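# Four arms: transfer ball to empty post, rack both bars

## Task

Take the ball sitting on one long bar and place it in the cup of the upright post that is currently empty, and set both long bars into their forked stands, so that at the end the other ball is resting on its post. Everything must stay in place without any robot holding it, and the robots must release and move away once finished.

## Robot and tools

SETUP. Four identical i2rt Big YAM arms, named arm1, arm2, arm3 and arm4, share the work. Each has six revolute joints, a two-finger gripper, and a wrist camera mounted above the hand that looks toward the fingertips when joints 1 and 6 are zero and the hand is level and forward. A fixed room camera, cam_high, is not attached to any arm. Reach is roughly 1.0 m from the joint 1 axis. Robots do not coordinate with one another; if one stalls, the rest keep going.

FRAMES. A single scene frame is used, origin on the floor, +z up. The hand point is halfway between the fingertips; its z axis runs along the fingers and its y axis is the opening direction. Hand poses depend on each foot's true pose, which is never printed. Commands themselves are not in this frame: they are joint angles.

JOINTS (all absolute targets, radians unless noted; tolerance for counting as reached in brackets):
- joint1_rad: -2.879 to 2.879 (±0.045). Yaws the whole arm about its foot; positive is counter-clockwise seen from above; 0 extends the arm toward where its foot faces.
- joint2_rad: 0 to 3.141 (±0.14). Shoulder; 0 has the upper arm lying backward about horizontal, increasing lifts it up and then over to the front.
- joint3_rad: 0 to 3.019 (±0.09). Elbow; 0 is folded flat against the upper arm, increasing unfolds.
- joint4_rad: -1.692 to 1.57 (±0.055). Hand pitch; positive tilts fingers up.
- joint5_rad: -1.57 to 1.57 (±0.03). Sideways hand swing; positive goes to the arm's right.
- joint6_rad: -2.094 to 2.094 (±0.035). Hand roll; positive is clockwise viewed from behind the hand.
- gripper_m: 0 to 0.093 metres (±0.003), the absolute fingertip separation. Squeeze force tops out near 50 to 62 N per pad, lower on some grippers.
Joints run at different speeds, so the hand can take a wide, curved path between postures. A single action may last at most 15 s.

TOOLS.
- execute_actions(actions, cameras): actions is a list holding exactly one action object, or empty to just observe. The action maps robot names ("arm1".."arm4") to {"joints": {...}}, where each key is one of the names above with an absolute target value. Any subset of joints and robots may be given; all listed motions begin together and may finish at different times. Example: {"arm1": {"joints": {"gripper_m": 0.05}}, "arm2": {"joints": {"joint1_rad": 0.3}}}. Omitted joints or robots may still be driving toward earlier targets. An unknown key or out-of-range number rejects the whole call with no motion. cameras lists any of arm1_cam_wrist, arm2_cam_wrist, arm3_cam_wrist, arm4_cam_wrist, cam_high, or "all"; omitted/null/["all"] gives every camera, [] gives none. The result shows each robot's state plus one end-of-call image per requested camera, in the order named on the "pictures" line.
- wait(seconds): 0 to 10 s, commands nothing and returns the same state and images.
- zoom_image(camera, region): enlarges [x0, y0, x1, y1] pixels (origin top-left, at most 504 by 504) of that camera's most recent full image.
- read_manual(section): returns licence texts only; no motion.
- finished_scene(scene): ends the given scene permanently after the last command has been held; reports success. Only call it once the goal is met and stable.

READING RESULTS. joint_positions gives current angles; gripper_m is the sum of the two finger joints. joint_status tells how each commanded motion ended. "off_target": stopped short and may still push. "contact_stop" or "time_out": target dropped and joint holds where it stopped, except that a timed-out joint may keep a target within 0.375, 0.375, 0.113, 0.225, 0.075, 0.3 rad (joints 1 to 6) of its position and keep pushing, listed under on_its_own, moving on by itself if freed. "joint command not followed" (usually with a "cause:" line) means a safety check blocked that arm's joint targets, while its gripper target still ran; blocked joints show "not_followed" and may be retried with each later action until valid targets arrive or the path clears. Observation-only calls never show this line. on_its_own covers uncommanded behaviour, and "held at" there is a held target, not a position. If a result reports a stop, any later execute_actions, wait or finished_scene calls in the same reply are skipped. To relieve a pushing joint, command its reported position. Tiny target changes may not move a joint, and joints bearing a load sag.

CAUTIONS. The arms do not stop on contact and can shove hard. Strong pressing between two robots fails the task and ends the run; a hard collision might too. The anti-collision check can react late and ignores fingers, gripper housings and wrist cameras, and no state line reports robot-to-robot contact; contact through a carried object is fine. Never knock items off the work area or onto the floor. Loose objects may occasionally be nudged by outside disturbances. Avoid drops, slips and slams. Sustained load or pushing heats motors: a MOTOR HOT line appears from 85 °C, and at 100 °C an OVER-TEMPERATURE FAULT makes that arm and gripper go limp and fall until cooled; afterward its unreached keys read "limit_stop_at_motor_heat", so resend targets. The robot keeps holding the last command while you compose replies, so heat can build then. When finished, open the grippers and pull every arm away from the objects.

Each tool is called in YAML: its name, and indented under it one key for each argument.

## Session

execute_actions:
  actions: []

Scene clock: 0.00 s.
arm1.joint_positions: joint1_rad=+0.266 joint2_rad=+0.634 joint3_rad=+1.478 joint4_rad=-1.127 joint5_rad=+0.114 joint6_rad=+0.410 gripper_m=+0.095
arm1.joint_status: not commanded
arm1.hand: x=+1.2115 y=-0.0611 z=+1.4531 quat_wxyz=(-0.164, -0.796, +0.072, +0.579) (m; scene frame)
arm2.joint_positions: joint1_rad=-0.079 joint2_rad=+0.571 joint3_rad=+1.409 joint4_rad=-1.321 joint5_rad=+0.106 joint6_rad=+0.497 gripper_m=+0.094
arm2.joint_status: not commanded
arm2.hand: x=-0.0242 y=+1.2441 z=+1.3707 quat_wxyz=(-0.418, -0.753, -0.398, +0.315) (m; scene frame)
arm3.joint_positions: joint1_rad=+0.096 joint2_rad=+0.584 joint3_rad=+1.319 joint4_rad=-1.360 joint5_rad=-0.161 joint6_rad=-0.358 gripper_m=+0.094
arm3.joint_status: not commanded
arm3.hand: x=-1.2211 y=+0.0365 z=+1.3046 quat_wxyz=(-0.455, +0.214, -0.865, -0.003) (m; scene frame)
arm4.joint_positions: joint1_rad=+0.318 joint2_rad=+0.634 joint3_rad=+1.385 joint4_rad=-1.309 joint5_rad=-0.298 joint6_rad=-0.104 gripper_m=+0.095
arm4.joint_status: not commanded
arm4.hand: x=-0.1186 y=-1.2417 z=+1.3645 quat_wxyz=(-0.195, +0.765, -0.405, -0.461) (m; scene frame)
pictures: arm1_cam_wrist, arm2_cam_wrist, arm3_cam_wrist, arm4_cam_wrist, cam_high
Images, in order (width x height): arm1_cam_wrist 896x504, arm2_cam_wrist 896x504, arm3_cam_wrist 896x504, arm4_cam_wrist 896x504, cam_high 896x504.

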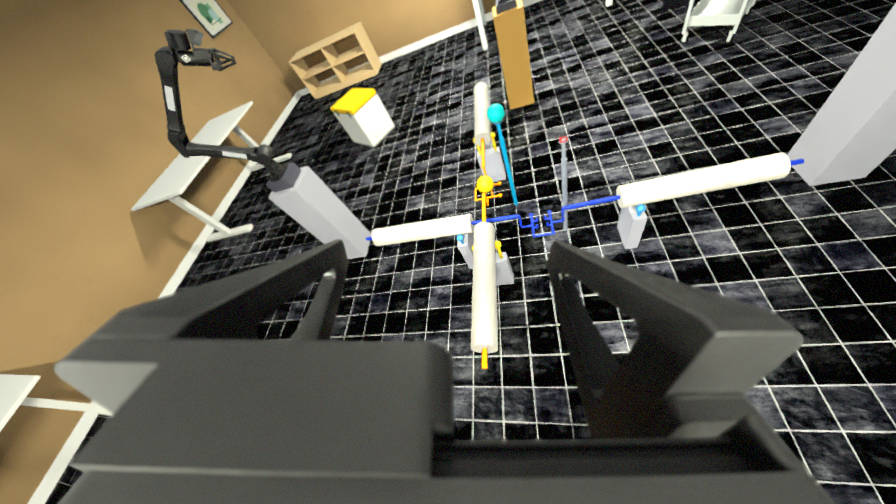

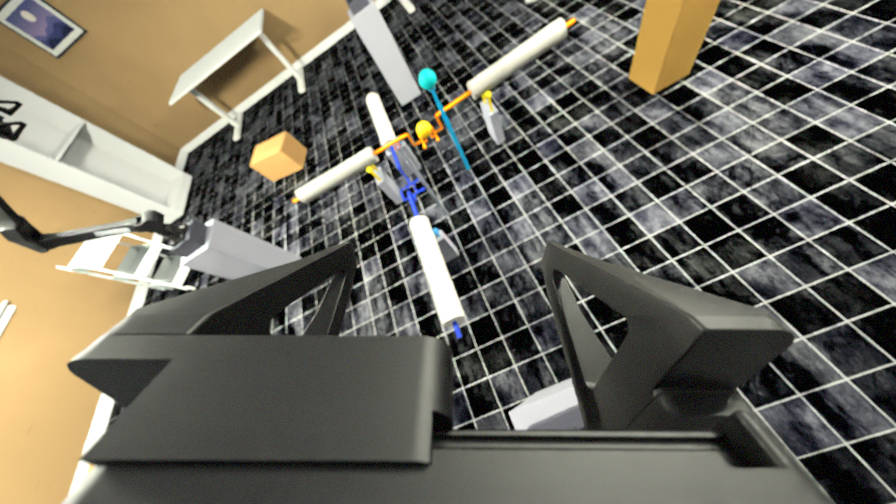

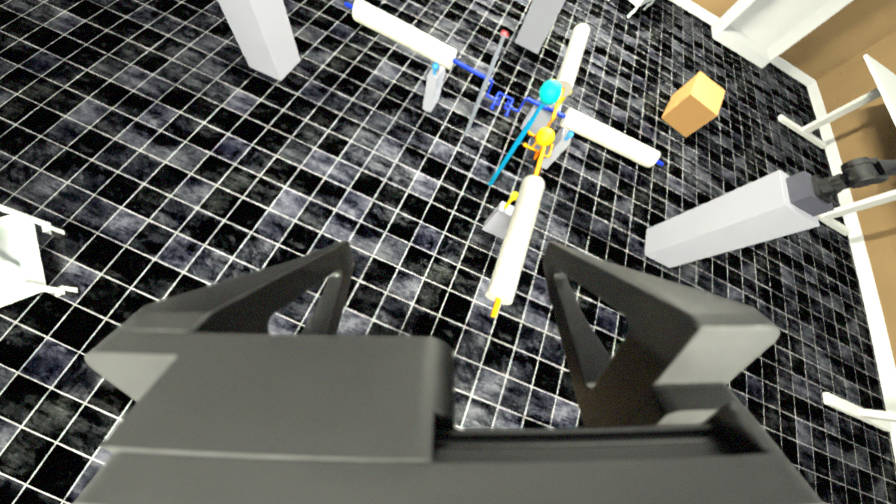

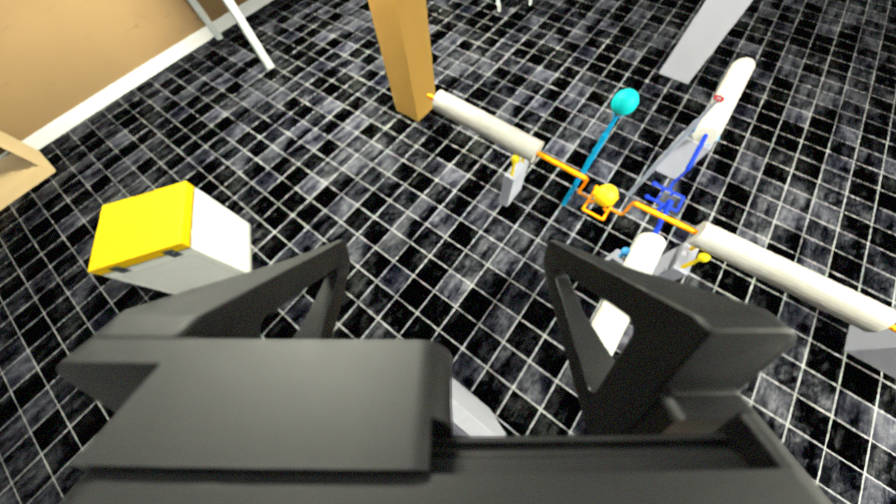

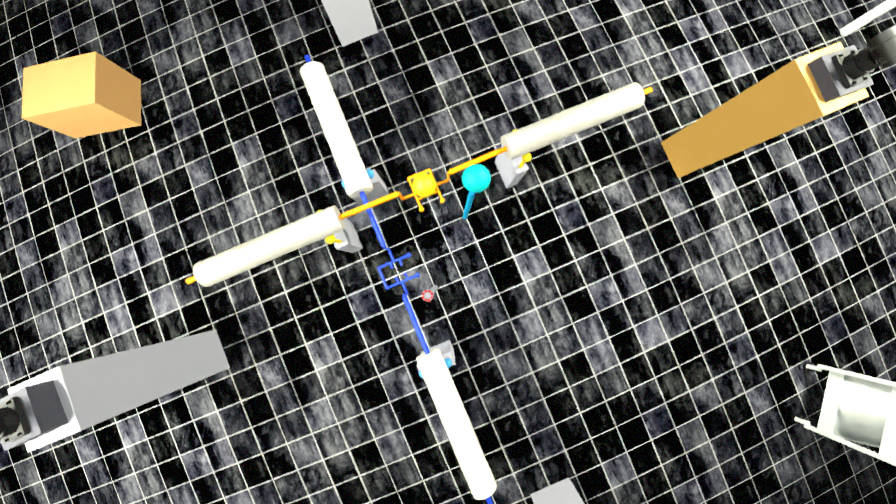

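execute_actions:
  actions:
    - {"arm1": {"joints": {"joint1_rad": 0.836, "joint2_rad": 2.339, "joint3_rad": 0.685, "joint4_rad": 1.205, "joint5_rad": 0.822, "joint6_rad": -1.231, "gripper_m": 0.09}}, "arm3": {"joints": {"joint1_rad": -0.826, "joint2_rad": 2.302, "joint3_rad": 0.637, "joint4_rad": 1.216, "joint5_rad": -0.821, "joint6_rad": 1.232, "gripper_m": 0.09}}, "arm2": {"joints": {"joint1_rad": 0.0, "joint2_rad": 2.35, "joint3_rad": 1.28, "joint4_rad": 1.42, "joint5_rad": 0.0, "joint6_rad": 0.0}}, "arm4": {"joints": {"joint1_rad": 0.0, "joint2_rad": 2.35, "joint3_rad": 1.28, "joint4_rad": 1.42, "joint5_rad": 0.0, "joint6_rad": 0.0}}}
  cameras: ["arm2_cam_wrist", "arm4_cam_wrist"]

execute_actions:
  actions:
    - {"arm1": {"joints": {"joint1_rad": 0.908, "joint2_rad": 3.062, "joint3_rad": 1.172, "joint4_rad": 1.427, "joint5_rad": 0.883, "joint6_rad": -1.18}}, "arm3": {"joints": {"joint1_rad": -0.900, "joint2_rad": 3.051, "joint3_rad": 1.124, "joint4_rad": 1.460, "joint5_rad": -0.885, "joint6_rad": 1.18}}}
  cameras: ["arm1_cam_wrist", "arm3_cam_wrist", "cam_high"]

Scene clock: 43.57 s.
arm1.joint_positions: joint1_rad=+0.841 joint2_rad=+2.337 joint3_rad=+0.682 joint4_rad=+1.184 joint5_rad=+0.819 joint6_rad=-1.218 gripper_m=+0.090
arm1.joint_status: all done
arm1.hand: x=+1.0527 y=-0.2834 z=+0.7134 quat_wxyz=(+0.418, -0.567, -0.576, +0.414) (m; scene frame)
arm2.joint_positions: joint1_rad=-0.008 joint2_rad=+2.345 joint3_rad=+1.277 joint4_rad=+1.400 joint5_rad=+0.003 joint6_rad=+0.009 gripper_m=+0.094
arm2.joint_status: all done
arm2.hand: x=+0.0237 y=+0.6997 z=+0.9123 quat_wxyz=(-0.588, -0.402, -0.413, +0.567) (m; scene frame)
arm3.joint_positions: joint1_rad=-0.827 joint2_rad=+2.289 joint3_rad=+0.642 joint4_rad=+1.197 joint5_rad=-0.817 joint6_rad=+1.220 gripper_m=+0.090
arm3.joint_status: all done
arm3.hand: x=-1.0574 y=-0.2777 z=+0.6989 quat_wxyz=(-0.419, -0.571, -0.573, -0.412) (m; scene frame)
arm4.joint_positions: joint1_rad=+0.005 joint2_rad=+2.344 joint3_rad=+1.272 joint4_rad=+1.397 joint5_rad=-0.002 joint6_rad=-0.013 gripper_m=+0.095
arm4.joint_status: all done
arm4.hand: x=-0.0114 y=-0.6994 z=+0.9174 quat_wxyz=(-0.571, +0.415, -0.409, -0.579) (m; scene frame)
pictures: arm2_cam_wrist, arm4_cam_wrist
Images, in order (width x height): arm2_cam_wrist 896x504, arm4_cam_wrist 896x504.

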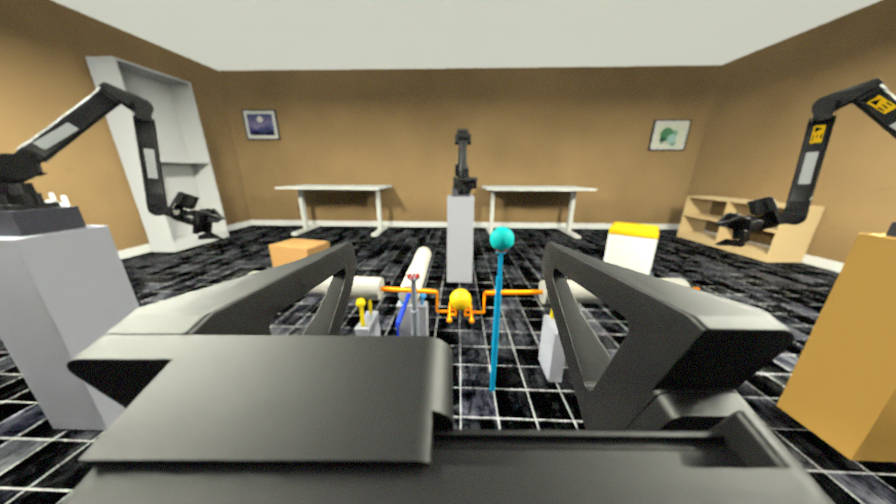

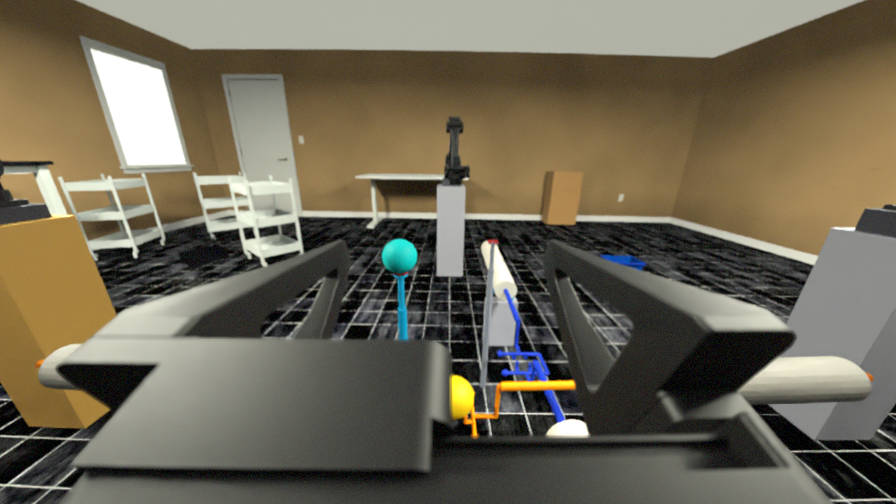

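Scene clock: 45.17 s.
arm1.joint_positions: joint1_rad=+0.909 joint2_rad=+3.065 joint3_rad=+1.170 joint4_rad=+1.409 joint5_rad=+0.881 joint6_rad=-1.192 gripper_m=+0.090
arm1.joint_status: all done
arm1.hand: x=+1.0822 y=-0.2820 z=+0.4686 quat_wxyz=(+0.422, -0.561, -0.576, +0.418) (m; scene frame)
arm2.joint_positions: joint1_rad=-0.008 joint2_rad=+2.345 joint3_rad=+1.277 joint4_rad=+1.400 joint5_rad=+0.003 joint6_rad=+0.009 gripper_m=+0.094
arm2.joint_status: not commanded
arm2.hand: x=+0.0237 y=+0.6997 z=+0.9123 quat_wxyz=(-0.588, -0.402, -0.413, +0.567) (m; scene frame)
arm3.joint_positions: joint1_rad=-0.903 joint2_rad=+3.058 joint3_rad=+1.121 joint4_rad=+1.443 joint5_rad=-0.882 joint6_rad=+1.191 gripper_m=+0.090
arm3.joint_status: all done
arm3.hand: x=-1.0977 y=-0.2724 z=+0.4435 quat_wxyz=(-0.413, -0.580, -0.565, -0.416) (m; scene frame)
arm4.joint_positions: joint1_rad=+0.005 joint2_rad=+2.344 joint3_rad=+1.272 joint4_rad=+1.397 joint5_rad=-0.002 joint6_rad=-0.013 gripper_m=+0.095
arm4.joint_status: not commanded
arm4.hand: x=-0.0114 y=-0.6994 z=+0.9174 quat_wxyz=(-0.571, +0.415, -0.409, -0.579) (m; scene frame)
pictures: arm1_cam_wrist, arm3_cam_wrist, cam_high
Images, in order (width x height): arm1_cam_wrist 896x504, arm3_cam_wrist 896x504, cam_high 896x504.

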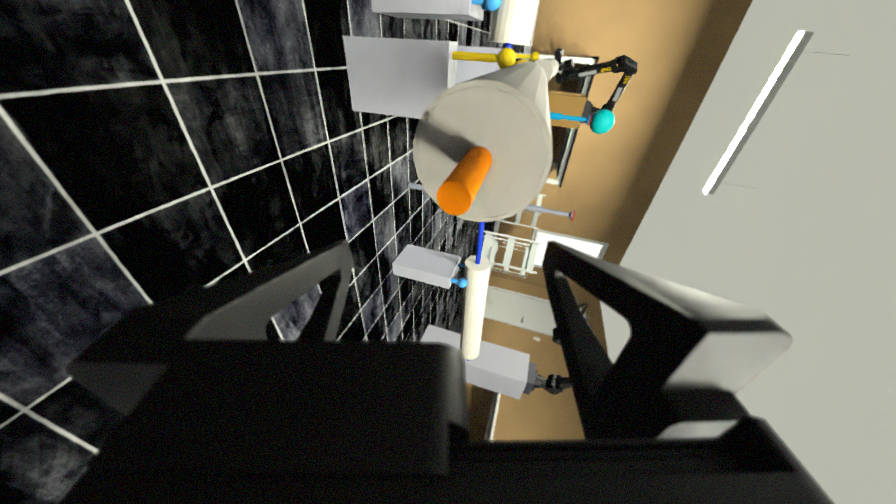

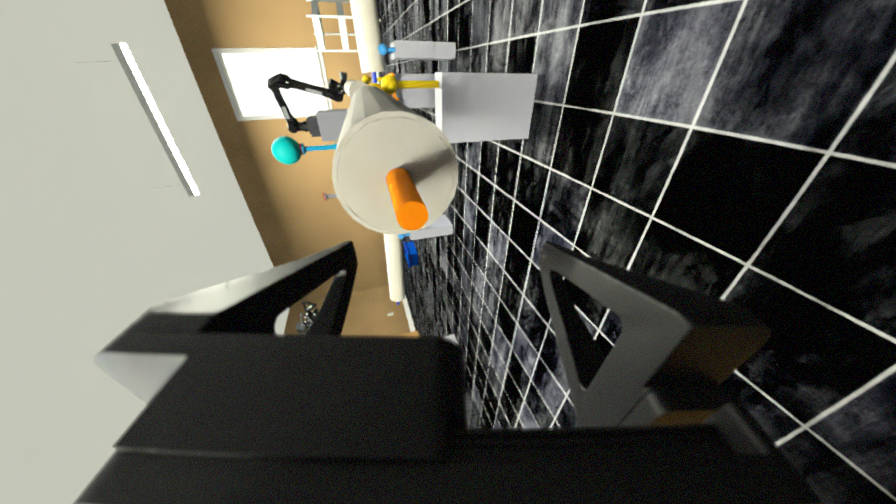

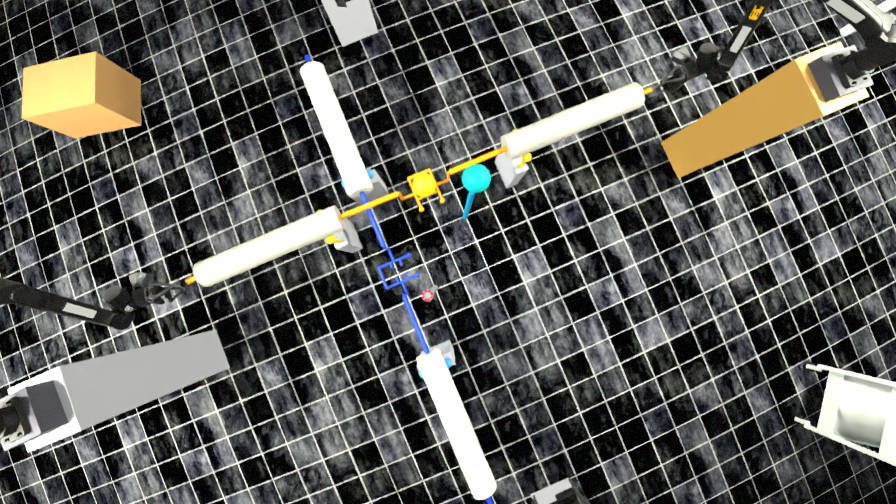

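execute_actions:
  actions:
    - {"arm1": {"joints": {"joint1_rad": 0.733, "joint2_rad": 3.065, "joint3_rad": 1.378, "joint4_rad": 1.293, "joint5_rad": 0.716, "joint6_rad": -1.30}}, "arm3": {"joints": {"joint1_rad": -0.721, "joint2_rad": 3.012, "joint3_rad": 1.274, "joint4_rad": 1.321, "joint5_rad": -0.741, "joint6_rad": 1.30}}}
  cameras: ["arm1_cam_wrist", "arm3_cam_wrist"]

Scene clock: 56.90 s.
arm1.joint_positions: joint1_rad=+0.736 joint2_rad=+3.064 joint3_rad=+1.369 joint4_rad=+1.305 joint5_rad=+0.718 joint6_rad=-1.285 gripper_m=+0.090
arm1.joint_status: all done
arm1.hand: x=+0.9809 y=-0.2987 z=+0.4603 quat_wxyz=(+0.417, -0.565, -0.568, +0.430) (m; scene frame)
arm2.joint_positions: joint1_rad=-0.008 joint2_rad=+2.345 joint3_rad=+1.277 joint4_rad=+1.400 joint5_rad=+0.003 joint6_rad=+0.009 gripper_m=+0.094
arm2.joint_status: not commanded
arm2.hand: x=+0.0237 y=+0.6997 z=+0.9123 quat_wxyz=(-0.588, -0.402, -0.413, +0.567) (m; scene frame)
arm3.joint_positions: joint1_rad=-0.718 joint2_rad=+3.013 joint3_rad=+1.271 joint4_rad=+1.332 joint5_rad=-0.743 joint6_rad=+1.288 gripper_m=+0.090
arm3.joint_status: all done
arm3.hand: x=-0.9959 y=-0.2806 z=+0.4470 quat_wxyz=(-0.412, -0.567, -0.575, -0.422) (m; scene frame)
arm4.joint_positions: joint1_rad=+0.005 joint2_rad=+2.344 joint3_rad=+1.272 joint4_rad=+1.397 joint5_rad=-0.002 joint6_rad=-0.013 gripper_m=+0.095
arm4.joint_status: not commanded
arm4.hand: x=-0.0114 y=-0.6994 z=+0.9174 quat_wxyz=(-0.571, +0.415, -0.409, -0.579) (m; scene frame)
pictures: arm1_cam_wrist, arm3_cam_wrist
Images, in order (width x height): arm1_cam_wrist 896x504, arm3_cam_wrist 896x504.

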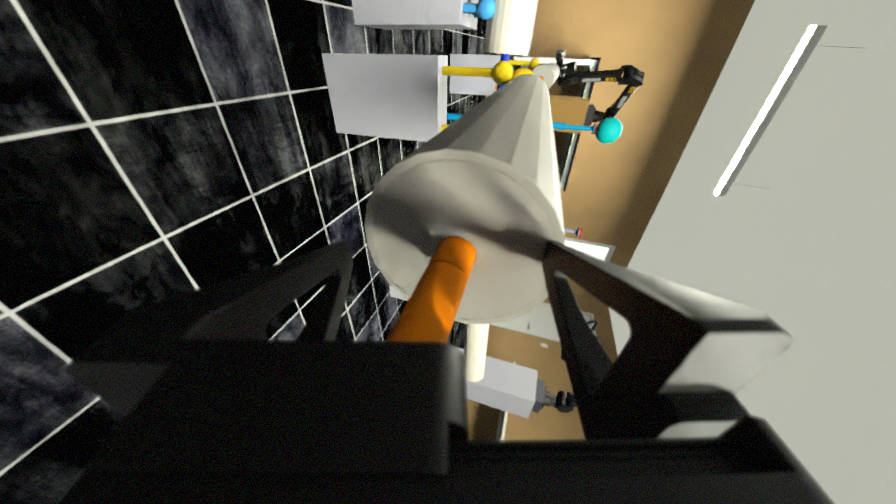

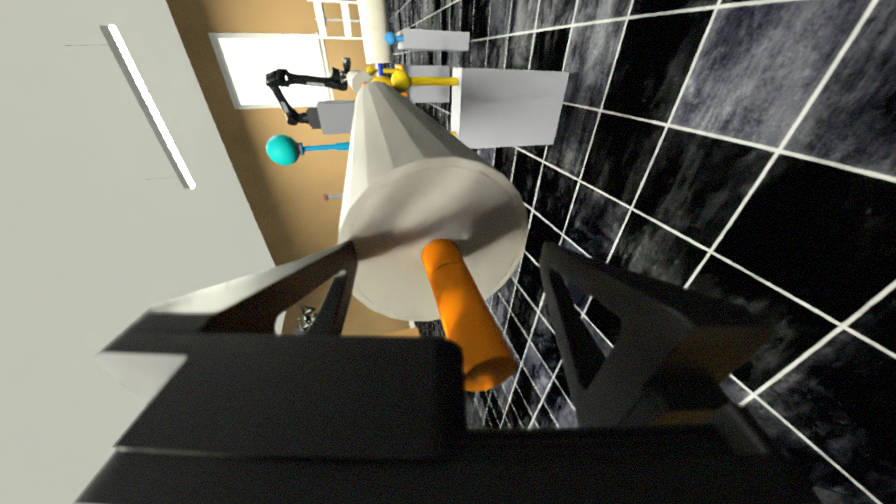

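execute_actions:
  actions:
    - {"arm1": {"joints": {"gripper_m": 0.0}}, "arm3": {"joints": {"gripper_m": 0.0}}}
  cameras: ["arm1_cam_wrist", "arm3_cam_wrist"]

Scene clock: 59.20 s.
arm1.joint_positions: joint1_rad=+0.737 joint2_rad=+3.068 joint3_rad=+1.375 joint4_rad=+1.304 joint5_rad=+0.706 joint6_rad=-1.309 gripper_m=+0.026
arm1.joint_status: gripper_m off_target (ended at +0.026, target +0.000)
arm1.hand: x=+0.9807 y=-0.3019 z=+0.4586 quat_wxyz=(+0.417, -0.556, -0.578, +0.428) (m; scene frame)
arm2.joint_positions: joint1_rad=-0.008 joint2_rad=+2.345 joint3_rad=+1.277 joint4_rad=+1.400 joint5_rad=+0.003 joint6_rad=+0.009 gripper_m=+0.094
arm2.joint_status: not commanded
arm2.hand: x=+0.0237 y=+0.6997 z=+0.9123 quat_wxyz=(-0.588, -0.402, -0.413, +0.567) (m; scene frame)
arm3.joint_positions: joint1_rad=-0.721 joint2_rad=+3.014 joint3_rad=+1.273 joint4_rad=+1.331 joint5_rad=-0.731 joint6_rad=+1.306 gripper_m=+0.026
arm3.joint_status: gripper_m off_target (ended at +0.026, target +0.000)
arm3.hand: x=-0.9965 y=-0.2840 z=+0.4460 quat_wxyz=(-0.411, -0.576, -0.567, -0.421) (m; scene frame)
arm4.joint_positions: joint1_rad=+0.005 joint2_rad=+2.344 joint3_rad=+1.272 joint4_rad=+1.397 joint5_rad=-0.002 joint6_rad=-0.013 gripper_m=+0.095
arm4.joint_status: not commanded
arm4.hand: x=-0.0114 y=-0.6994 z=+0.9174 quat_wxyz=(-0.571, +0.415, -0.409, -0.579) (m; scene frame)
pictures: arm1_cam_wrist, arm3_cam_wrist
Images, in order (width x height): arm1_cam_wrist 896x504, arm3_cam_wrist 896x504.

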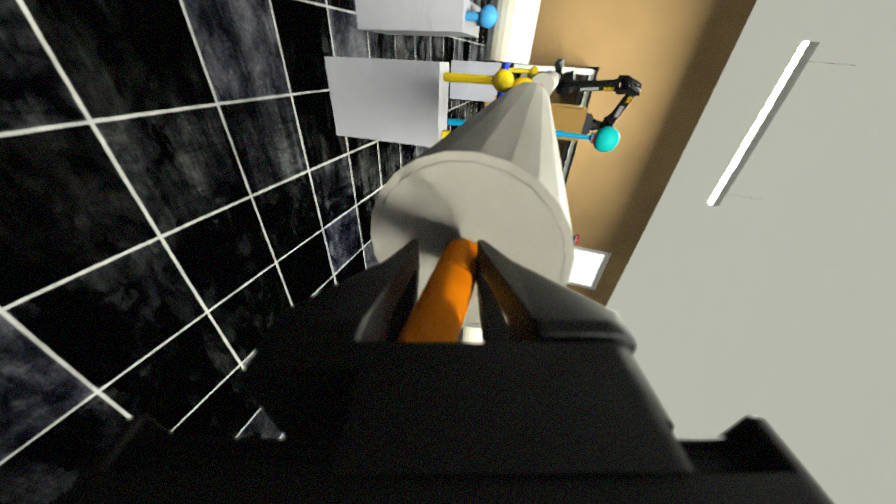

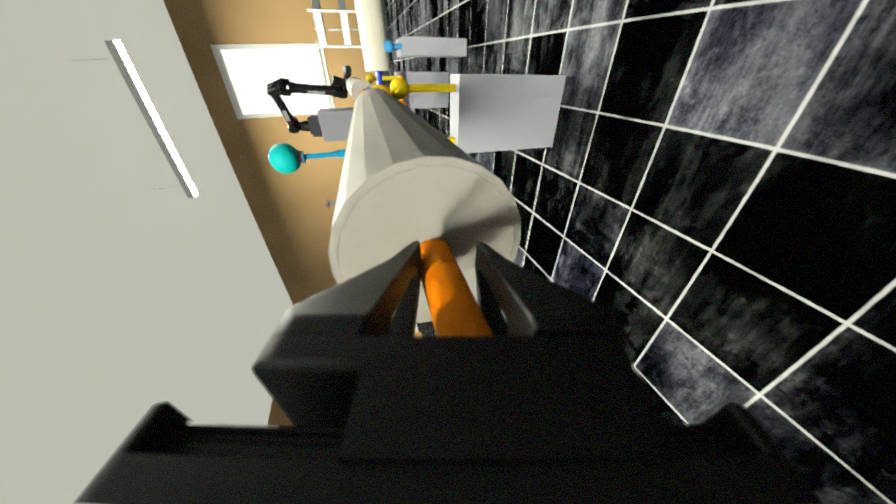

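execute_actions:
  actions:
    - {"arm1": {"joints": {"joint2_rad": 2.83, "joint3_rad": 1.18, "joint4_rad": 1.29}}, "arm3": {"joints": {"joint2_rad": 2.778, "joint3_rad": 1.085, "joint4_rad": 1.312}}}
  cameras: []

execute_actions:
  actions:
    - {"arm1": {"joints": {"joint2_rad": 2.612, "joint3_rad": 1.01, "joint4_rad": 1.235}}, "arm3": {"joints": {"joint2_rad": 2.547, "joint3_rad": 0.918, "joint4_rad": 1.245}}}
  cameras: []

execute_actions:
  actions:
    - {"arm1": {"joints": {"joint2_rad": 2.38, "joint3_rad": 0.877, "joint4_rad": 1.132}}, "arm3": {"joints": {"joint2_rad": 2.302, "joint3_rad": 0.793, "joint4_rad": 1.124}}}
  cameras: ["arm4_cam_wrist"]

Scene clock: 65.90 s.
arm1.joint_positions: joint1_rad=+0.749 joint2_rad=+2.851 joint3_rad=+1.177 joint4_rad=+1.302 joint5_rad=+0.705 joint6_rad=-1.312 gripper_m=+0.025
arm1.joint_status: all done
arm1.hand: x=+0.9791 y=-0.3140 z=+0.5440 quat_wxyz=(+0.415, -0.551, -0.578, +0.436) (m; scene frame)
arm2.joint_positions: joint1_rad=-0.008 joint2_rad=+2.345 joint3_rad=+1.277 joint4_rad=+1.400 joint5_rad=+0.003 joint6_rad=+0.009 gripper_m=+0.094
arm2.joint_status: not commanded
arm2.hand: x=+0.0237 y=+0.6997 z=+0.9123 quat_wxyz=(-0.588, -0.402, -0.413, +0.567) (m; scene frame)
arm3.joint_positions: joint1_rad=-0.736 joint2_rad=+2.807 joint3_rad=+1.083 joint4_rad=+1.325 joint5_rad=-0.731 joint6_rad=+1.311 gripper_m=+0.025
arm3.joint_status: all done
arm3.hand: x=-0.9978 y=-0.2930 z=+0.5263 quat_wxyz=(-0.417, -0.578, -0.562, -0.419) (m; scene frame)
arm4.joint_positions: joint1_rad=+0.005 joint2_rad=+2.344 joint3_rad=+1.272 joint4_rad=+1.397 joint5_rad=-0.002 joint6_rad=-0.013 gripper_m=+0.095
arm4.joint_status: not commanded
arm4.hand: x=-0.0114 y=-0.6994 z=+0.9174 quat_wxyz=(-0.571, +0.415, -0.409, -0.579) (m; scene frame)
pictures: none
No camera images: the call's "cameras" was empty. Leave "cameras" out to get every camera's image.

Scene clock: 66.83 s.
arm1.joint_positions: joint1_rad=+0.749 joint2_rad=+2.626 joint3_rad=+1.001 joint4_rad=+1.249 joint5_rad=+0.703 joint6_rad=-1.324 gripper_m=+0.025
arm1.joint_status: all done
arm1.hand: x=+0.9798 y=-0.3145 z=+0.6259 quat_wxyz=(+0.417, -0.548, -0.582, +0.433) (m; scene frame)
arm2.joint_positions: joint1_rad=-0.008 joint2_rad=+2.345 joint3_rad=+1.277 joint4_rad=+1.400 joint5_rad=+0.003 joint6_rad=+0.009 gripper_m=+0.094
arm2.joint_status: not commanded
arm2.hand: x=+0.0237 y=+0.6997 z=+0.9123 quat_wxyz=(-0.588, -0.402, -0.413, +0.567) (m; scene frame)
arm3.joint_positions: joint1_rad=-0.737 joint2_rad=+2.572 joint3_rad=+0.912 joint4_rad=+1.258 joint5_rad=-0.730 joint6_rad=+1.320 gripper_m=+0.025
arm3.joint_status: all done
arm3.hand: x=-0.9974 y=-0.2935 z=+0.6094 quat_wxyz=(-0.415, -0.583, -0.559, -0.420) (m; scene frame)
arm4.joint_positions: joint1_rad=+0.005 joint2_rad=+2.344 joint3_rad=+1.272 joint4_rad=+1.397 joint5_rad=-0.002 joint6_rad=-0.013 gripper_m=+0.095
arm4.joint_status: not commanded
arm4.hand: x=-0.0114 y=-0.6994 z=+0.9174 quat_wxyz=(-0.571, +0.415, -0.409, -0.579) (m; scene frame)
pictures: none
No camera images: the call's "cameras" was empty. Leave "cameras" out to get every camera's image.

Scene clock: 67.83 s.
arm1.joint_positions: joint1_rad=+0.749 joint2_rad=+2.391 joint3_rad=+0.868 joint4_rad=+1.146 joint5_rad=+0.703 joint6_rad=-1.326 gripper_m=+0.025
arm1.joint_status: all done
arm1.hand: x=+0.9810 y=-0.3147 z=+0.7063 quat_wxyz=(+0.417, -0.547, -0.584, +0.432) (m; scene frame)
arm2.joint_positions: joint1_rad=-0.008 joint2_rad=+2.345 joint3_rad=+1.277 joint4_rad=+1.400 joint5_rad=+0.003 joint6_rad=+0.009 gripper_m=+0.094
arm2.joint_status: not commanded
arm2.hand: x=+0.0237 y=+0.6997 z=+0.9123 quat_wxyz=(-0.588, -0.402, -0.413, +0.567) (m; scene frame)
arm3.joint_positions: joint1_rad=-0.737 joint2_rad=+2.324 joint3_rad=+0.786 joint4_rad=+1.137 joint5_rad=-0.728 joint6_rad=+1.323 gripper_m=+0.025
arm3.joint_status: all done
arm3.hand: x=-0.9965 y=-0.2939 z=+0.6912 quat_wxyz=(-0.415, -0.583, -0.557, -0.420) (m; scene frame)
arm4.joint_positions: joint1_rad=+0.005 joint2_rad=+2.344 joint3_rad=+1.272 joint4_rad=+1.397 joint5_rad=-0.002 joint6_rad=-0.013 gripper_m=+0.095
arm4.joint_status: not commanded
arm4.hand: x=-0.0114 y=-0.6994 z=+0.9174 quat_wxyz=(-0.571, +0.415, -0.409, -0.579) (m; scene frame)
pictures: arm4_cam_wrist
Images, in order (width x height): arm4_cam_wrist 896x504.

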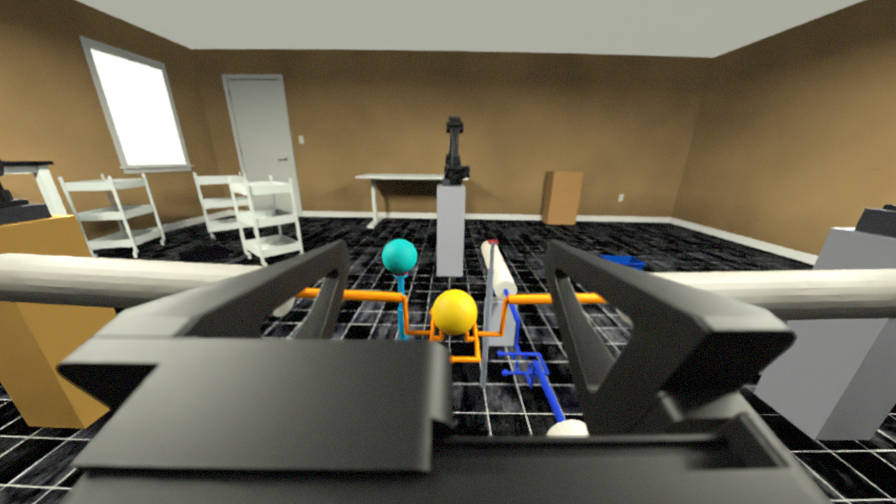

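execute_actions:
  actions:
    - {"arm1": {"joints": {"joint2_rad": 2.14, "joint3_rad": 0.785, "joint4_rad": 0.972}}, "arm3": {"joints": {"joint2_rad": 2.04, "joint3_rad": 0.712, "joint4_rad": 0.940}}}
  cameras: []

execute_actions:
  actions:
    - {"arm1": {"joints": {"joint2_rad": 1.875, "joint3_rad": 0.755, "joint4_rad": 0.763}}, "arm3": {"joints": {"joint2_rad": 1.765, "joint3_rad": 0.697, "joint4_rad": 0.706}}}
  cameras: ["arm4_cam_wrist", "arm2_cam_wrist"]

Scene clock: 72.77 s.
arm1.joint_positions: joint1_rad=+0.748 joint2_rad=+2.147 joint3_rad=+0.779 joint4_rad=+0.990 joint5_rad=+0.703 joint6_rad=-1.327 gripper_m=+0.025
arm1.joint_status: all done
arm1.hand: x=+0.9817 y=-0.3140 z=+0.7855 quat_wxyz=(+0.418, -0.547, -0.584, +0.431) (m; scene frame)
arm2.joint_positions: joint1_rad=-0.008 joint2_rad=+2.345 joint3_rad=+1.277 joint4_rad=+1.400 joint5_rad=+0.003 joint6_rad=+0.009 gripper_m=+0.094
arm2.joint_status: not commanded
arm2.hand: x=+0.0237 y=+0.6997 z=+0.9123 quat_wxyz=(-0.588, -0.402, -0.413, +0.567) (m; scene frame)
arm3.joint_positions: joint1_rad=-0.736 joint2_rad=+2.059 joint3_rad=+0.707 joint4_rad=+0.953 joint5_rad=-0.727 joint6_rad=+1.325 gripper_m=+0.025
arm3.joint_status: all done
arm3.hand: x=-0.9957 y=-0.2933 z=+0.7732 quat_wxyz=(-0.415, -0.584, -0.557, -0.421) (m; scene frame)
arm4.joint_positions: joint1_rad=+0.005 joint2_rad=+2.344 joint3_rad=+1.272 joint4_rad=+1.397 joint5_rad=-0.002 joint6_rad=-0.013 gripper_m=+0.095
arm4.joint_status: not commanded
arm4.hand: x=-0.0114 y=-0.6994 z=+0.9174 quat_wxyz=(-0.571, +0.415, -0.409, -0.579) (m; scene frame)
pictures: none
No camera images: the call's "cameras" was empty. Leave "cameras" out to get every camera's image.

Scene clock: 73.83 s.
arm1.joint_positions: joint1_rad=+0.750 joint2_rad=+1.882 joint3_rad=+0.741 joint4_rad=+0.778 joint5_rad=+0.703 joint6_rad=-1.324 gripper_m=+0.025
arm1.joint_status: all done
arm1.hand: x=+0.9821 y=-0.3161 z=+0.8747 quat_wxyz=(+0.417, -0.547, -0.579, +0.438) (m; scene frame)
arm2.joint_positions: joint1_rad=-0.008 joint2_rad=+2.345 joint3_rad=+1.277 joint4_rad=+1.400 joint5_rad=+0.003 joint6_rad=+0.009 gripper_m=+0.094
arm2.joint_status: not commanded
arm2.hand: x=+0.0237 y=+0.6997 z=+0.9123 quat_wxyz=(-0.588, -0.402, -0.413, +0.567) (m; scene frame)
arm3.joint_positions: joint1_rad=-0.738 joint2_rad=+1.779 joint3_rad=+0.685 joint4_rad=+0.717 joint5_rad=-0.727 joint6_rad=+1.323 gripper_m=+0.024
arm3.joint_status: all done
arm3.hand: x=-0.9945 y=-0.2953 z=+0.8646 quat_wxyz=(-0.425, -0.577, -0.557, -0.420) (m; scene frame)
arm4.joint_positions: joint1_rad=+0.005 joint2_rad=+2.344 joint3_rad=+1.272 joint4_rad=+1.397 joint5_rad=-0.002 joint6_rad=-0.013 gripper_m=+0.095
arm4.joint_status: not commanded
arm4.hand: x=-0.0114 y=-0.6994 z=+0.9174 quat_wxyz=(-0.571, +0.415, -0.409, -0.579) (m; scene frame)
pictures: arm2_cam_wrist, arm4_cam_wrist
Images, in order (width x height): arm2_cam_wrist 896x504, arm4_cam_wrist 896x504.

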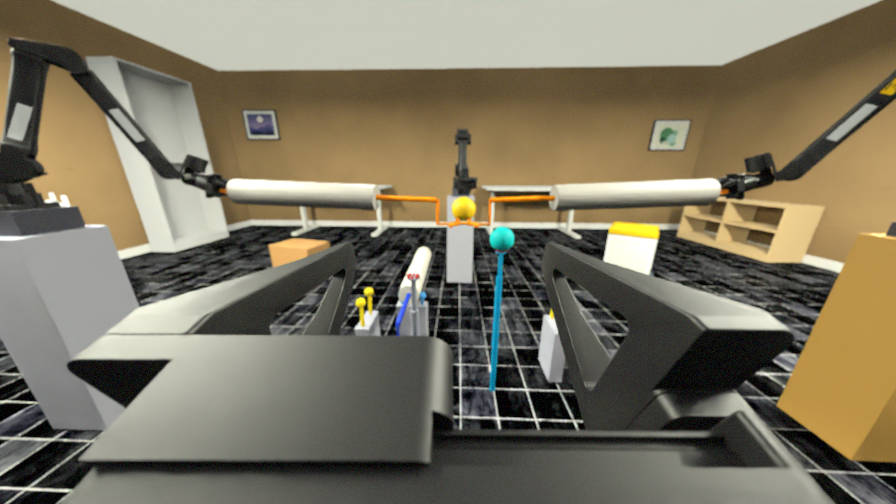

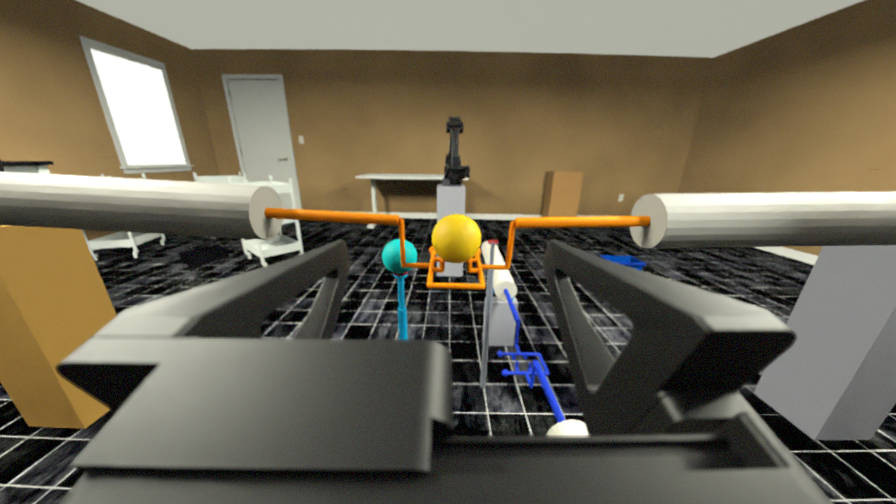

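execute_actions:
  actions:
    - {"arm1": {"joints": {"joint1_rad": 0.815, "joint2_rad": 1.87, "joint3_rad": 0.735, "joint4_rad": 0.815, "joint5_rad": 0.862, "joint6_rad": -1.33}}, "arm3": {"joints": {"joint1_rad": -0.583, "joint2_rad": 1.75, "joint3_rad": 0.62, "joint4_rad": 0.885, "joint5_rad": -0.563, "joint6_rad": 1.447}}}
  cameras: []

execute_actions:
  actions:
    - {"arm1": {"joints": {"joint1_rad": 0.871, "joint2_rad": 1.87, "joint3_rad": 0.71, "joint4_rad": 0.845, "joint5_rad": 0.954, "joint6_rad": -1.313}}, "arm3": {"joints": {"joint1_rad": -0.387, "joint2_rad": 1.775, "joint3_rad": 0.58, "joint4_rad": 1.04, "joint5_rad": -0.346, "joint6_rad": 1.535}}}
  cameras: ["cam_high"]

Scene clock: 194.73 s.
arm1.joint_positions: joint1_rad=+0.822 joint2_rad=+1.882 joint3_rad=+0.723 joint4_rad=+0.792 joint5_rad=+0.850 joint6_rad=-1.341 gripper_m=+0.024
arm1.joint_status: all done
arm1.hand: x=+1.0071 y=-0.3198 z=+0.8775 quat_wxyz=(+0.455, -0.545, -0.566, +0.419) (m; scene frame)
arm2.joint_positions: joint1_rad=-0.008 joint2_rad=+2.345 joint3_rad=+1.277 joint4_rad=+1.400 joint5_rad=+0.003 joint6_rad=+0.009 gripper_m=+0.094
arm2.joint_status: not commanded
arm2.hand: x=+0.0237 y=+0.6997 z=+0.9123 quat_wxyz=(-0.588, -0.402, -0.413, +0.567) (m; scene frame)
arm3.joint_positions: joint1_rad=-0.580 joint2_rad=+1.779 joint3_rad=+0.613 joint4_rad=+0.862 joint5_rad=-0.559 joint6_rad=+1.435 gripper_m=+0.024
arm3.joint_status: all done
arm3.hand: x=-0.9701 y=-0.2371 z=+0.8615 quat_wxyz=(-0.432, -0.585, -0.539, -0.425) (m; scene frame)
arm4.joint_positions: joint1_rad=+0.005 joint2_rad=+2.344 joint3_rad=+1.272 joint4_rad=+1.397 joint5_rad=-0.002 joint6_rad=-0.013 gripper_m=+0.095
arm4.joint_status: not commanded
arm4.hand: x=-0.0114 y=-0.6994 z=+0.9174 quat_wxyz=(-0.571, +0.415, -0.409, -0.579) (m; scene frame)
pictures: none
No camera images: the call's "cameras" was empty. Leave "cameras" out to get every camera's image.

Scene clock: 195.67 s.
arm1.joint_positions: joint1_rad=+0.879 joint2_rad=+1.882 joint3_rad=+0.694 joint4_rad=+0.822 joint5_rad=+0.950 joint6_rad=-1.316 gripper_m=+0.023
arm1.joint_status: all done
arm1.hand: x=+1.0313 y=-0.3199 z=+0.8781 quat_wxyz=(+0.472, -0.551, -0.547, +0.419) (m; scene frame)
arm2.joint_positions: joint1_rad=-0.008 joint2_rad=+2.345 joint3_rad=+1.277 joint4_rad=+1.400 joint5_rad=+0.003 joint6_rad=+0.009 gripper_m=+0.094
arm2.joint_status: not commanded
arm2.hand: x=+0.0237 y=+0.6997 z=+0.9123 quat_wxyz=(-0.588, -0.402, -0.413, +0.567) (m; scene frame)
arm3.joint_positions: joint1_rad=-0.390 joint2_rad=+1.779 joint3_rad=+0.564 joint4_rad=+1.004 joint5_rad=-0.338 joint6_rad=+1.533 gripper_m=+0.021
arm3.joint_status: all done
arm3.hand: x=-0.9449 y=-0.1747 z=+0.8707 quat_wxyz=(-0.458, -0.584, -0.513, -0.431) (m; scene frame)
arm4.joint_positions: joint1_rad=+0.005 joint2_rad=+2.344 joint3_rad=+1.272 joint4_rad=+1.397 joint5_rad=-0.002 joint6_rad=-0.013 gripper_m=+0.095
arm4.joint_status: not commanded
arm4.hand: x=-0.0114 y=-0.6994 z=+0.9174 quat_wxyz=(-0.571, +0.415, -0.409, -0.579) (m; scene frame)
pictures: cam_high
Images, in order (width x height): cam_high 896x504.

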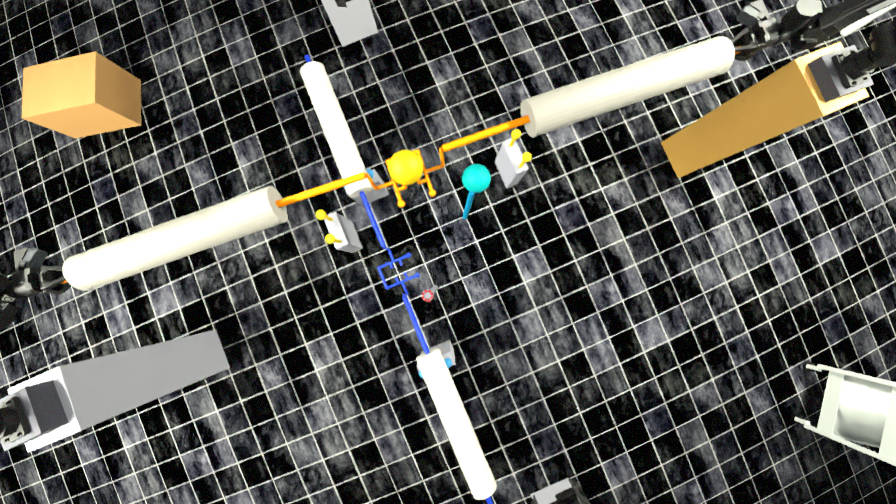

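Tracking as planned. Continue W3–W6.

execute_actions:
  actions:
    - {"arm1": {"joints": {"joint1_rad": 0.918, "joint2_rad": 1.877, "joint3_rad": 0.695, "joint4_rad": 0.875, "joint5_rad": 1.041, "joint6_rad": -1.297}}, "arm3": {"joints": {"joint1_rad": -0.185, "joint2_rad": 1.84, "joint3_rad": 0.582, "joint4_rad": 1.185, "joint5_rad": -0.117, "joint6_rad": 1.594}}}
  cameras: []

execute_actions:
  actions:
    - {"arm1": {"joints": {"joint1_rad": 0.952, "joint2_rad": 1.885, "joint3_rad": 0.687, "joint4_rad": 0.89, "joint5_rad": 1.113, "joint6_rad": -1.285}}, "arm3": {"joints": {"joint1_rad": 0.008, "joint2_rad": 1.912, "joint3_rad": 0.622, "joint4_rad": 1.29, "joint5_rad": 0.107, "joint6_rad": 1.618}}}
  cameras: []

execute_actions:
  actions:
    - {"arm1": {"joints": {"joint1_rad": 0.968, "joint2_rad": 1.893, "joint3_rad": 0.687, "joint4_rad": 0.90, "joint5_rad": 1.164, "joint6_rad": -1.278}}, "arm3": {"joints": {"joint1_rad": 0.184, "joint2_rad": 1.965, "joint3_rad": 0.685, "joint4_rad": 1.32, "joint5_rad": 0.316, "joint6_rad": 1.62}}}
  cameras: []

execute_actions:
  actions:
    - {"arm1": {"joints": {"joint1_rad": 0.968, "joint2_rad": 1.895, "joint3_rad": 0.678, "joint4_rad": 0.91, "joint5_rad": 1.193, "joint6_rad": -1.274}}, "arm3": {"joints": {"joint1_rad": 0.339, "joint2_rad": 1.993, "joint3_rad": 0.768, "joint4_rad": 1.25, "joint5_rad": 0.50, "joint6_rad": 1.625}}}
  cameras: ["cam_high", "arm2_cam_wrist"]

Scene clock: 202.43 s.
arm1.joint_positions: joint1_rad=+0.930 joint2_rad=+1.885 joint3_rad=+0.676 joint4_rad=+0.848 joint5_rad=+1.040 joint6_rad=-1.292 gripper_m=+0.022
arm1.joint_status: all done
arm1.hand: x=+1.0516 y=-0.3211 z=+0.8799 quat_wxyz=(+0.485, -0.556, -0.528, +0.420) (m; scene frame)
arm2.joint_positions: joint1_rad=-0.008 joint2_rad=+2.345 joint3_rad=+1.277 joint4_rad=+1.400 joint5_rad=+0.003 joint6_rad=+0.009 gripper_m=+0.094
arm2.joint_status: not commanded
arm2.hand: x=+0.0237 y=+0.6997 z=+0.9123 quat_wxyz=(-0.588, -0.402, -0.413, +0.567) (m; scene frame)
arm3.joint_positions: joint1_rad=-0.185 joint2_rad=+1.853 joint3_rad=+0.558 joint4_rad=+1.140 joint5_rad=-0.112 joint6_rad=+1.593 gripper_m=+0.020
arm3.joint_status: all done
arm3.hand: x=-0.9209 y=-0.1072 z=+0.8614 quat_wxyz=(-0.475, -0.581, -0.494, -0.438) (m; scene frame)
arm4.joint_positions: joint1_rad=+0.005 joint2_rad=+2.344 joint3_rad=+1.272 joint4_rad=+1.397 joint5_rad=-0.002 joint6_rad=-0.013 gripper_m=+0.095
arm4.joint_status: not commanded
arm4.hand: x=-0.0114 y=-0.6994 z=+0.9174 quat_wxyz=(-0.571, +0.415, -0.409, -0.579) (m; scene frame)
pictures: none
No camera images: the call's "cameras" was empty. Leave "cameras" out to get every camera's image.

Scene clock: 203.40 s.
arm1.joint_positions: joint1_rad=+0.958 joint2_rad=+1.893 joint3_rad=+0.676 joint4_rad=+0.863 joint5_rad=+1.112 joint6_rad=-1.279 gripper_m=+0.021
arm1.joint_status: all done
arm1.hand: x=+1.0610 y=-0.3204 z=+0.8819 quat_wxyz=(+0.500, -0.562, -0.509, +0.419) (m; scene frame)
arm2.joint_positions: joint1_rad=-0.008 joint2_rad=+2.345 joint3_rad=+1.277 joint4_rad=+1.400 joint5_rad=+0.003 joint6_rad=+0.009 gripper_m=+0.094
arm2.joint_status: not commanded
arm2.hand: x=+0.0237 y=+0.6997 z=+0.9123 quat_wxyz=(-0.588, -0.402, -0.413, +0.567) (m; scene frame)
arm3.joint_positions: joint1_rad=+0.013 joint2_rad=+1.927 joint3_rad=+0.577 joint4_rad=+1.245 joint5_rad=+0.109 joint6_rad=+1.615 gripper_m=+0.019
arm3.joint_status: all done
arm3.hand: x=-0.9055 y=-0.0393 z=+0.8546 quat_wxyz=(-0.496, -0.574, -0.479, -0.443) (m; scene frame)
arm4.joint_positions: joint1_rad=+0.005 joint2_rad=+2.344 joint3_rad=+1.272 joint4_rad=+1.397 joint5_rad=-0.002 joint6_rad=-0.013 gripper_m=+0.095
arm4.joint_status: not commanded
arm4.hand: x=-0.0114 y=-0.6994 z=+0.9174 quat_wxyz=(-0.571, +0.415, -0.409, -0.579) (m; scene frame)
pictures: none
No camera images: the call's "cameras" was empty. Leave "cameras" out to get every camera's image.

Scene clock: 204.37 s.
arm1.joint_positions: joint1_rad=+0.978 joint2_rad=+1.903 joint3_rad=+0.674 joint4_rad=+0.872 joint5_rad=+1.163 joint6_rad=-1.270 gripper_m=+0.020
arm1.joint_status: all done
arm1.hand: x=+1.0688 y=-0.3187 z=+0.8810 quat_wxyz=(+0.511, -0.566, -0.497, +0.415) (m; scene frame)
arm2.joint_positions: joint1_rad=-0.008 joint2_rad=+2.345 joint3_rad=+1.277 joint4_rad=+1.400 joint5_rad=+0.003 joint6_rad=+0.009 gripper_m=+0.094
arm2.joint_status: not commanded
arm2.hand: x=+0.0237 y=+0.6997 z=+0.9123 quat_wxyz=(-0.588, -0.402, -0.413, +0.567) (m; scene frame)
arm3.joint_positions: joint1_rad=+0.192 joint2_rad=+1.983 joint3_rad=+0.640 joint4_rad=+1.270 joint5_rad=+0.315 joint6_rad=+1.619 gripper_m=+0.019
arm3.joint_status: all done
arm3.hand: x=-0.8882 y=+0.0262 z=+0.8523 quat_wxyz=(-0.513, -0.569, -0.465, -0.443) (m; scene frame)
arm4.joint_positions: joint1_rad=+0.005 joint2_rad=+2.344 joint3_rad=+1.272 joint4_rad=+1.397 joint5_rad=-0.002 joint6_rad=-0.013 gripper_m=+0.095
arm4.joint_status: not commanded
arm4.hand: x=-0.0114 y=-0.6994 z=+0.9174 quat_wxyz=(-0.571, +0.415, -0.409, -0.579) (m; scene frame)
pictures: none
No camera images: the call's "cameras" was empty. Leave "cameras" out to get every camera's image.

Scene clock: 205.30 s.
arm1.joint_positions: joint1_rad=+0.978 joint2_rad=+1.905 joint3_rad=+0.662 joint4_rad=+0.881 joint5_rad=+1.191 joint6_rad=-1.268 gripper_m=+0.020
arm1.joint_status: all done
arm1.hand: x=+1.0719 y=-0.3105 z=+0.8797 quat_wxyz=(+0.519, -0.569, -0.490, +0.408) (m; scene frame)
arm2.joint_positions: joint1_rad=-0.008 joint2_rad=+2.345 joint3_rad=+1.277 joint4_rad=+1.400 joint5_rad=+0.003 joint6_rad=+0.009 gripper_m=+0.094
arm2.joint_status: not commanded
arm2.hand: x=+0.0237 y=+0.6997 z=+0.9123 quat_wxyz=(-0.588, -0.402, -0.413, +0.567) (m; scene frame)
arm3.joint_positions: joint1_rad=+0.352 joint2_rad=+2.010 joint3_rad=+0.723 joint4_rad=+1.234 joint5_rad=+0.497 joint6_rad=+1.619 gripper_m=+0.018
arm3.joint_status: all done
arm3.hand: x=-0.8746 y=+0.0926 z=+0.8568 quat_wxyz=(-0.525, -0.567, -0.455, -0.442) (m; scene frame)
arm4.joint_positions: joint1_rad=+0.005 joint2_rad=+2.344 joint3_rad=+1.272 joint4_rad=+1.397 joint5_rad=-0.002 joint6_rad=-0.013 gripper_m=+0.095
arm4.joint_status: not commanded
arm4.hand: x=-0.0114 y=-0.6994 z=+0.9174 quat_wxyz=(-0.571, +0.415, -0.409, -0.579) (m; scene frame)
pictures: arm2_cam_wrist, cam_high
Images, in order (width x height): arm2_cam_wrist 896x504, cam_high 896x504.

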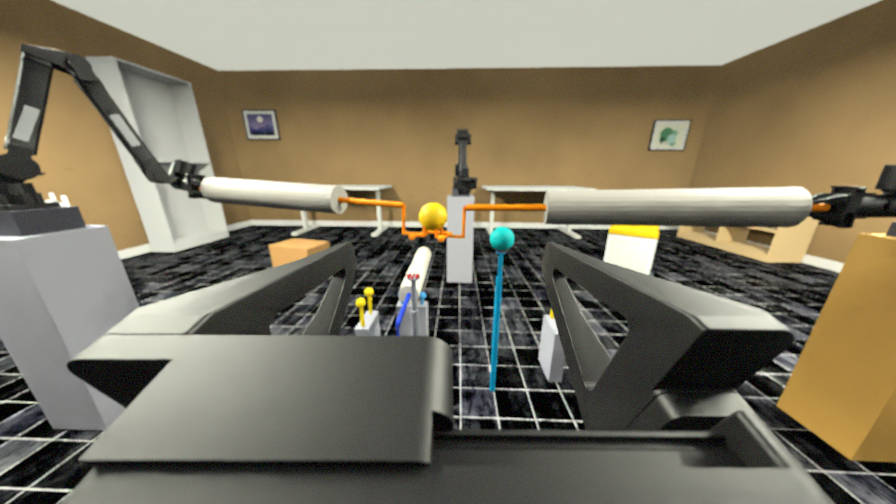

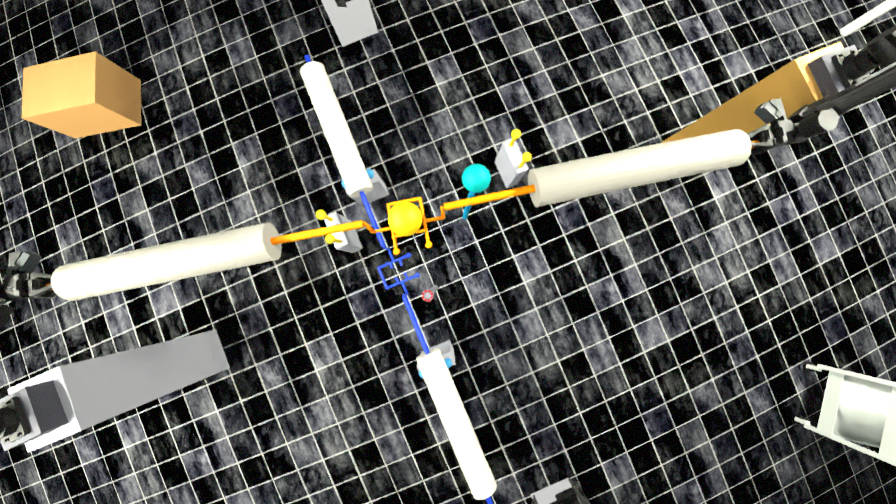

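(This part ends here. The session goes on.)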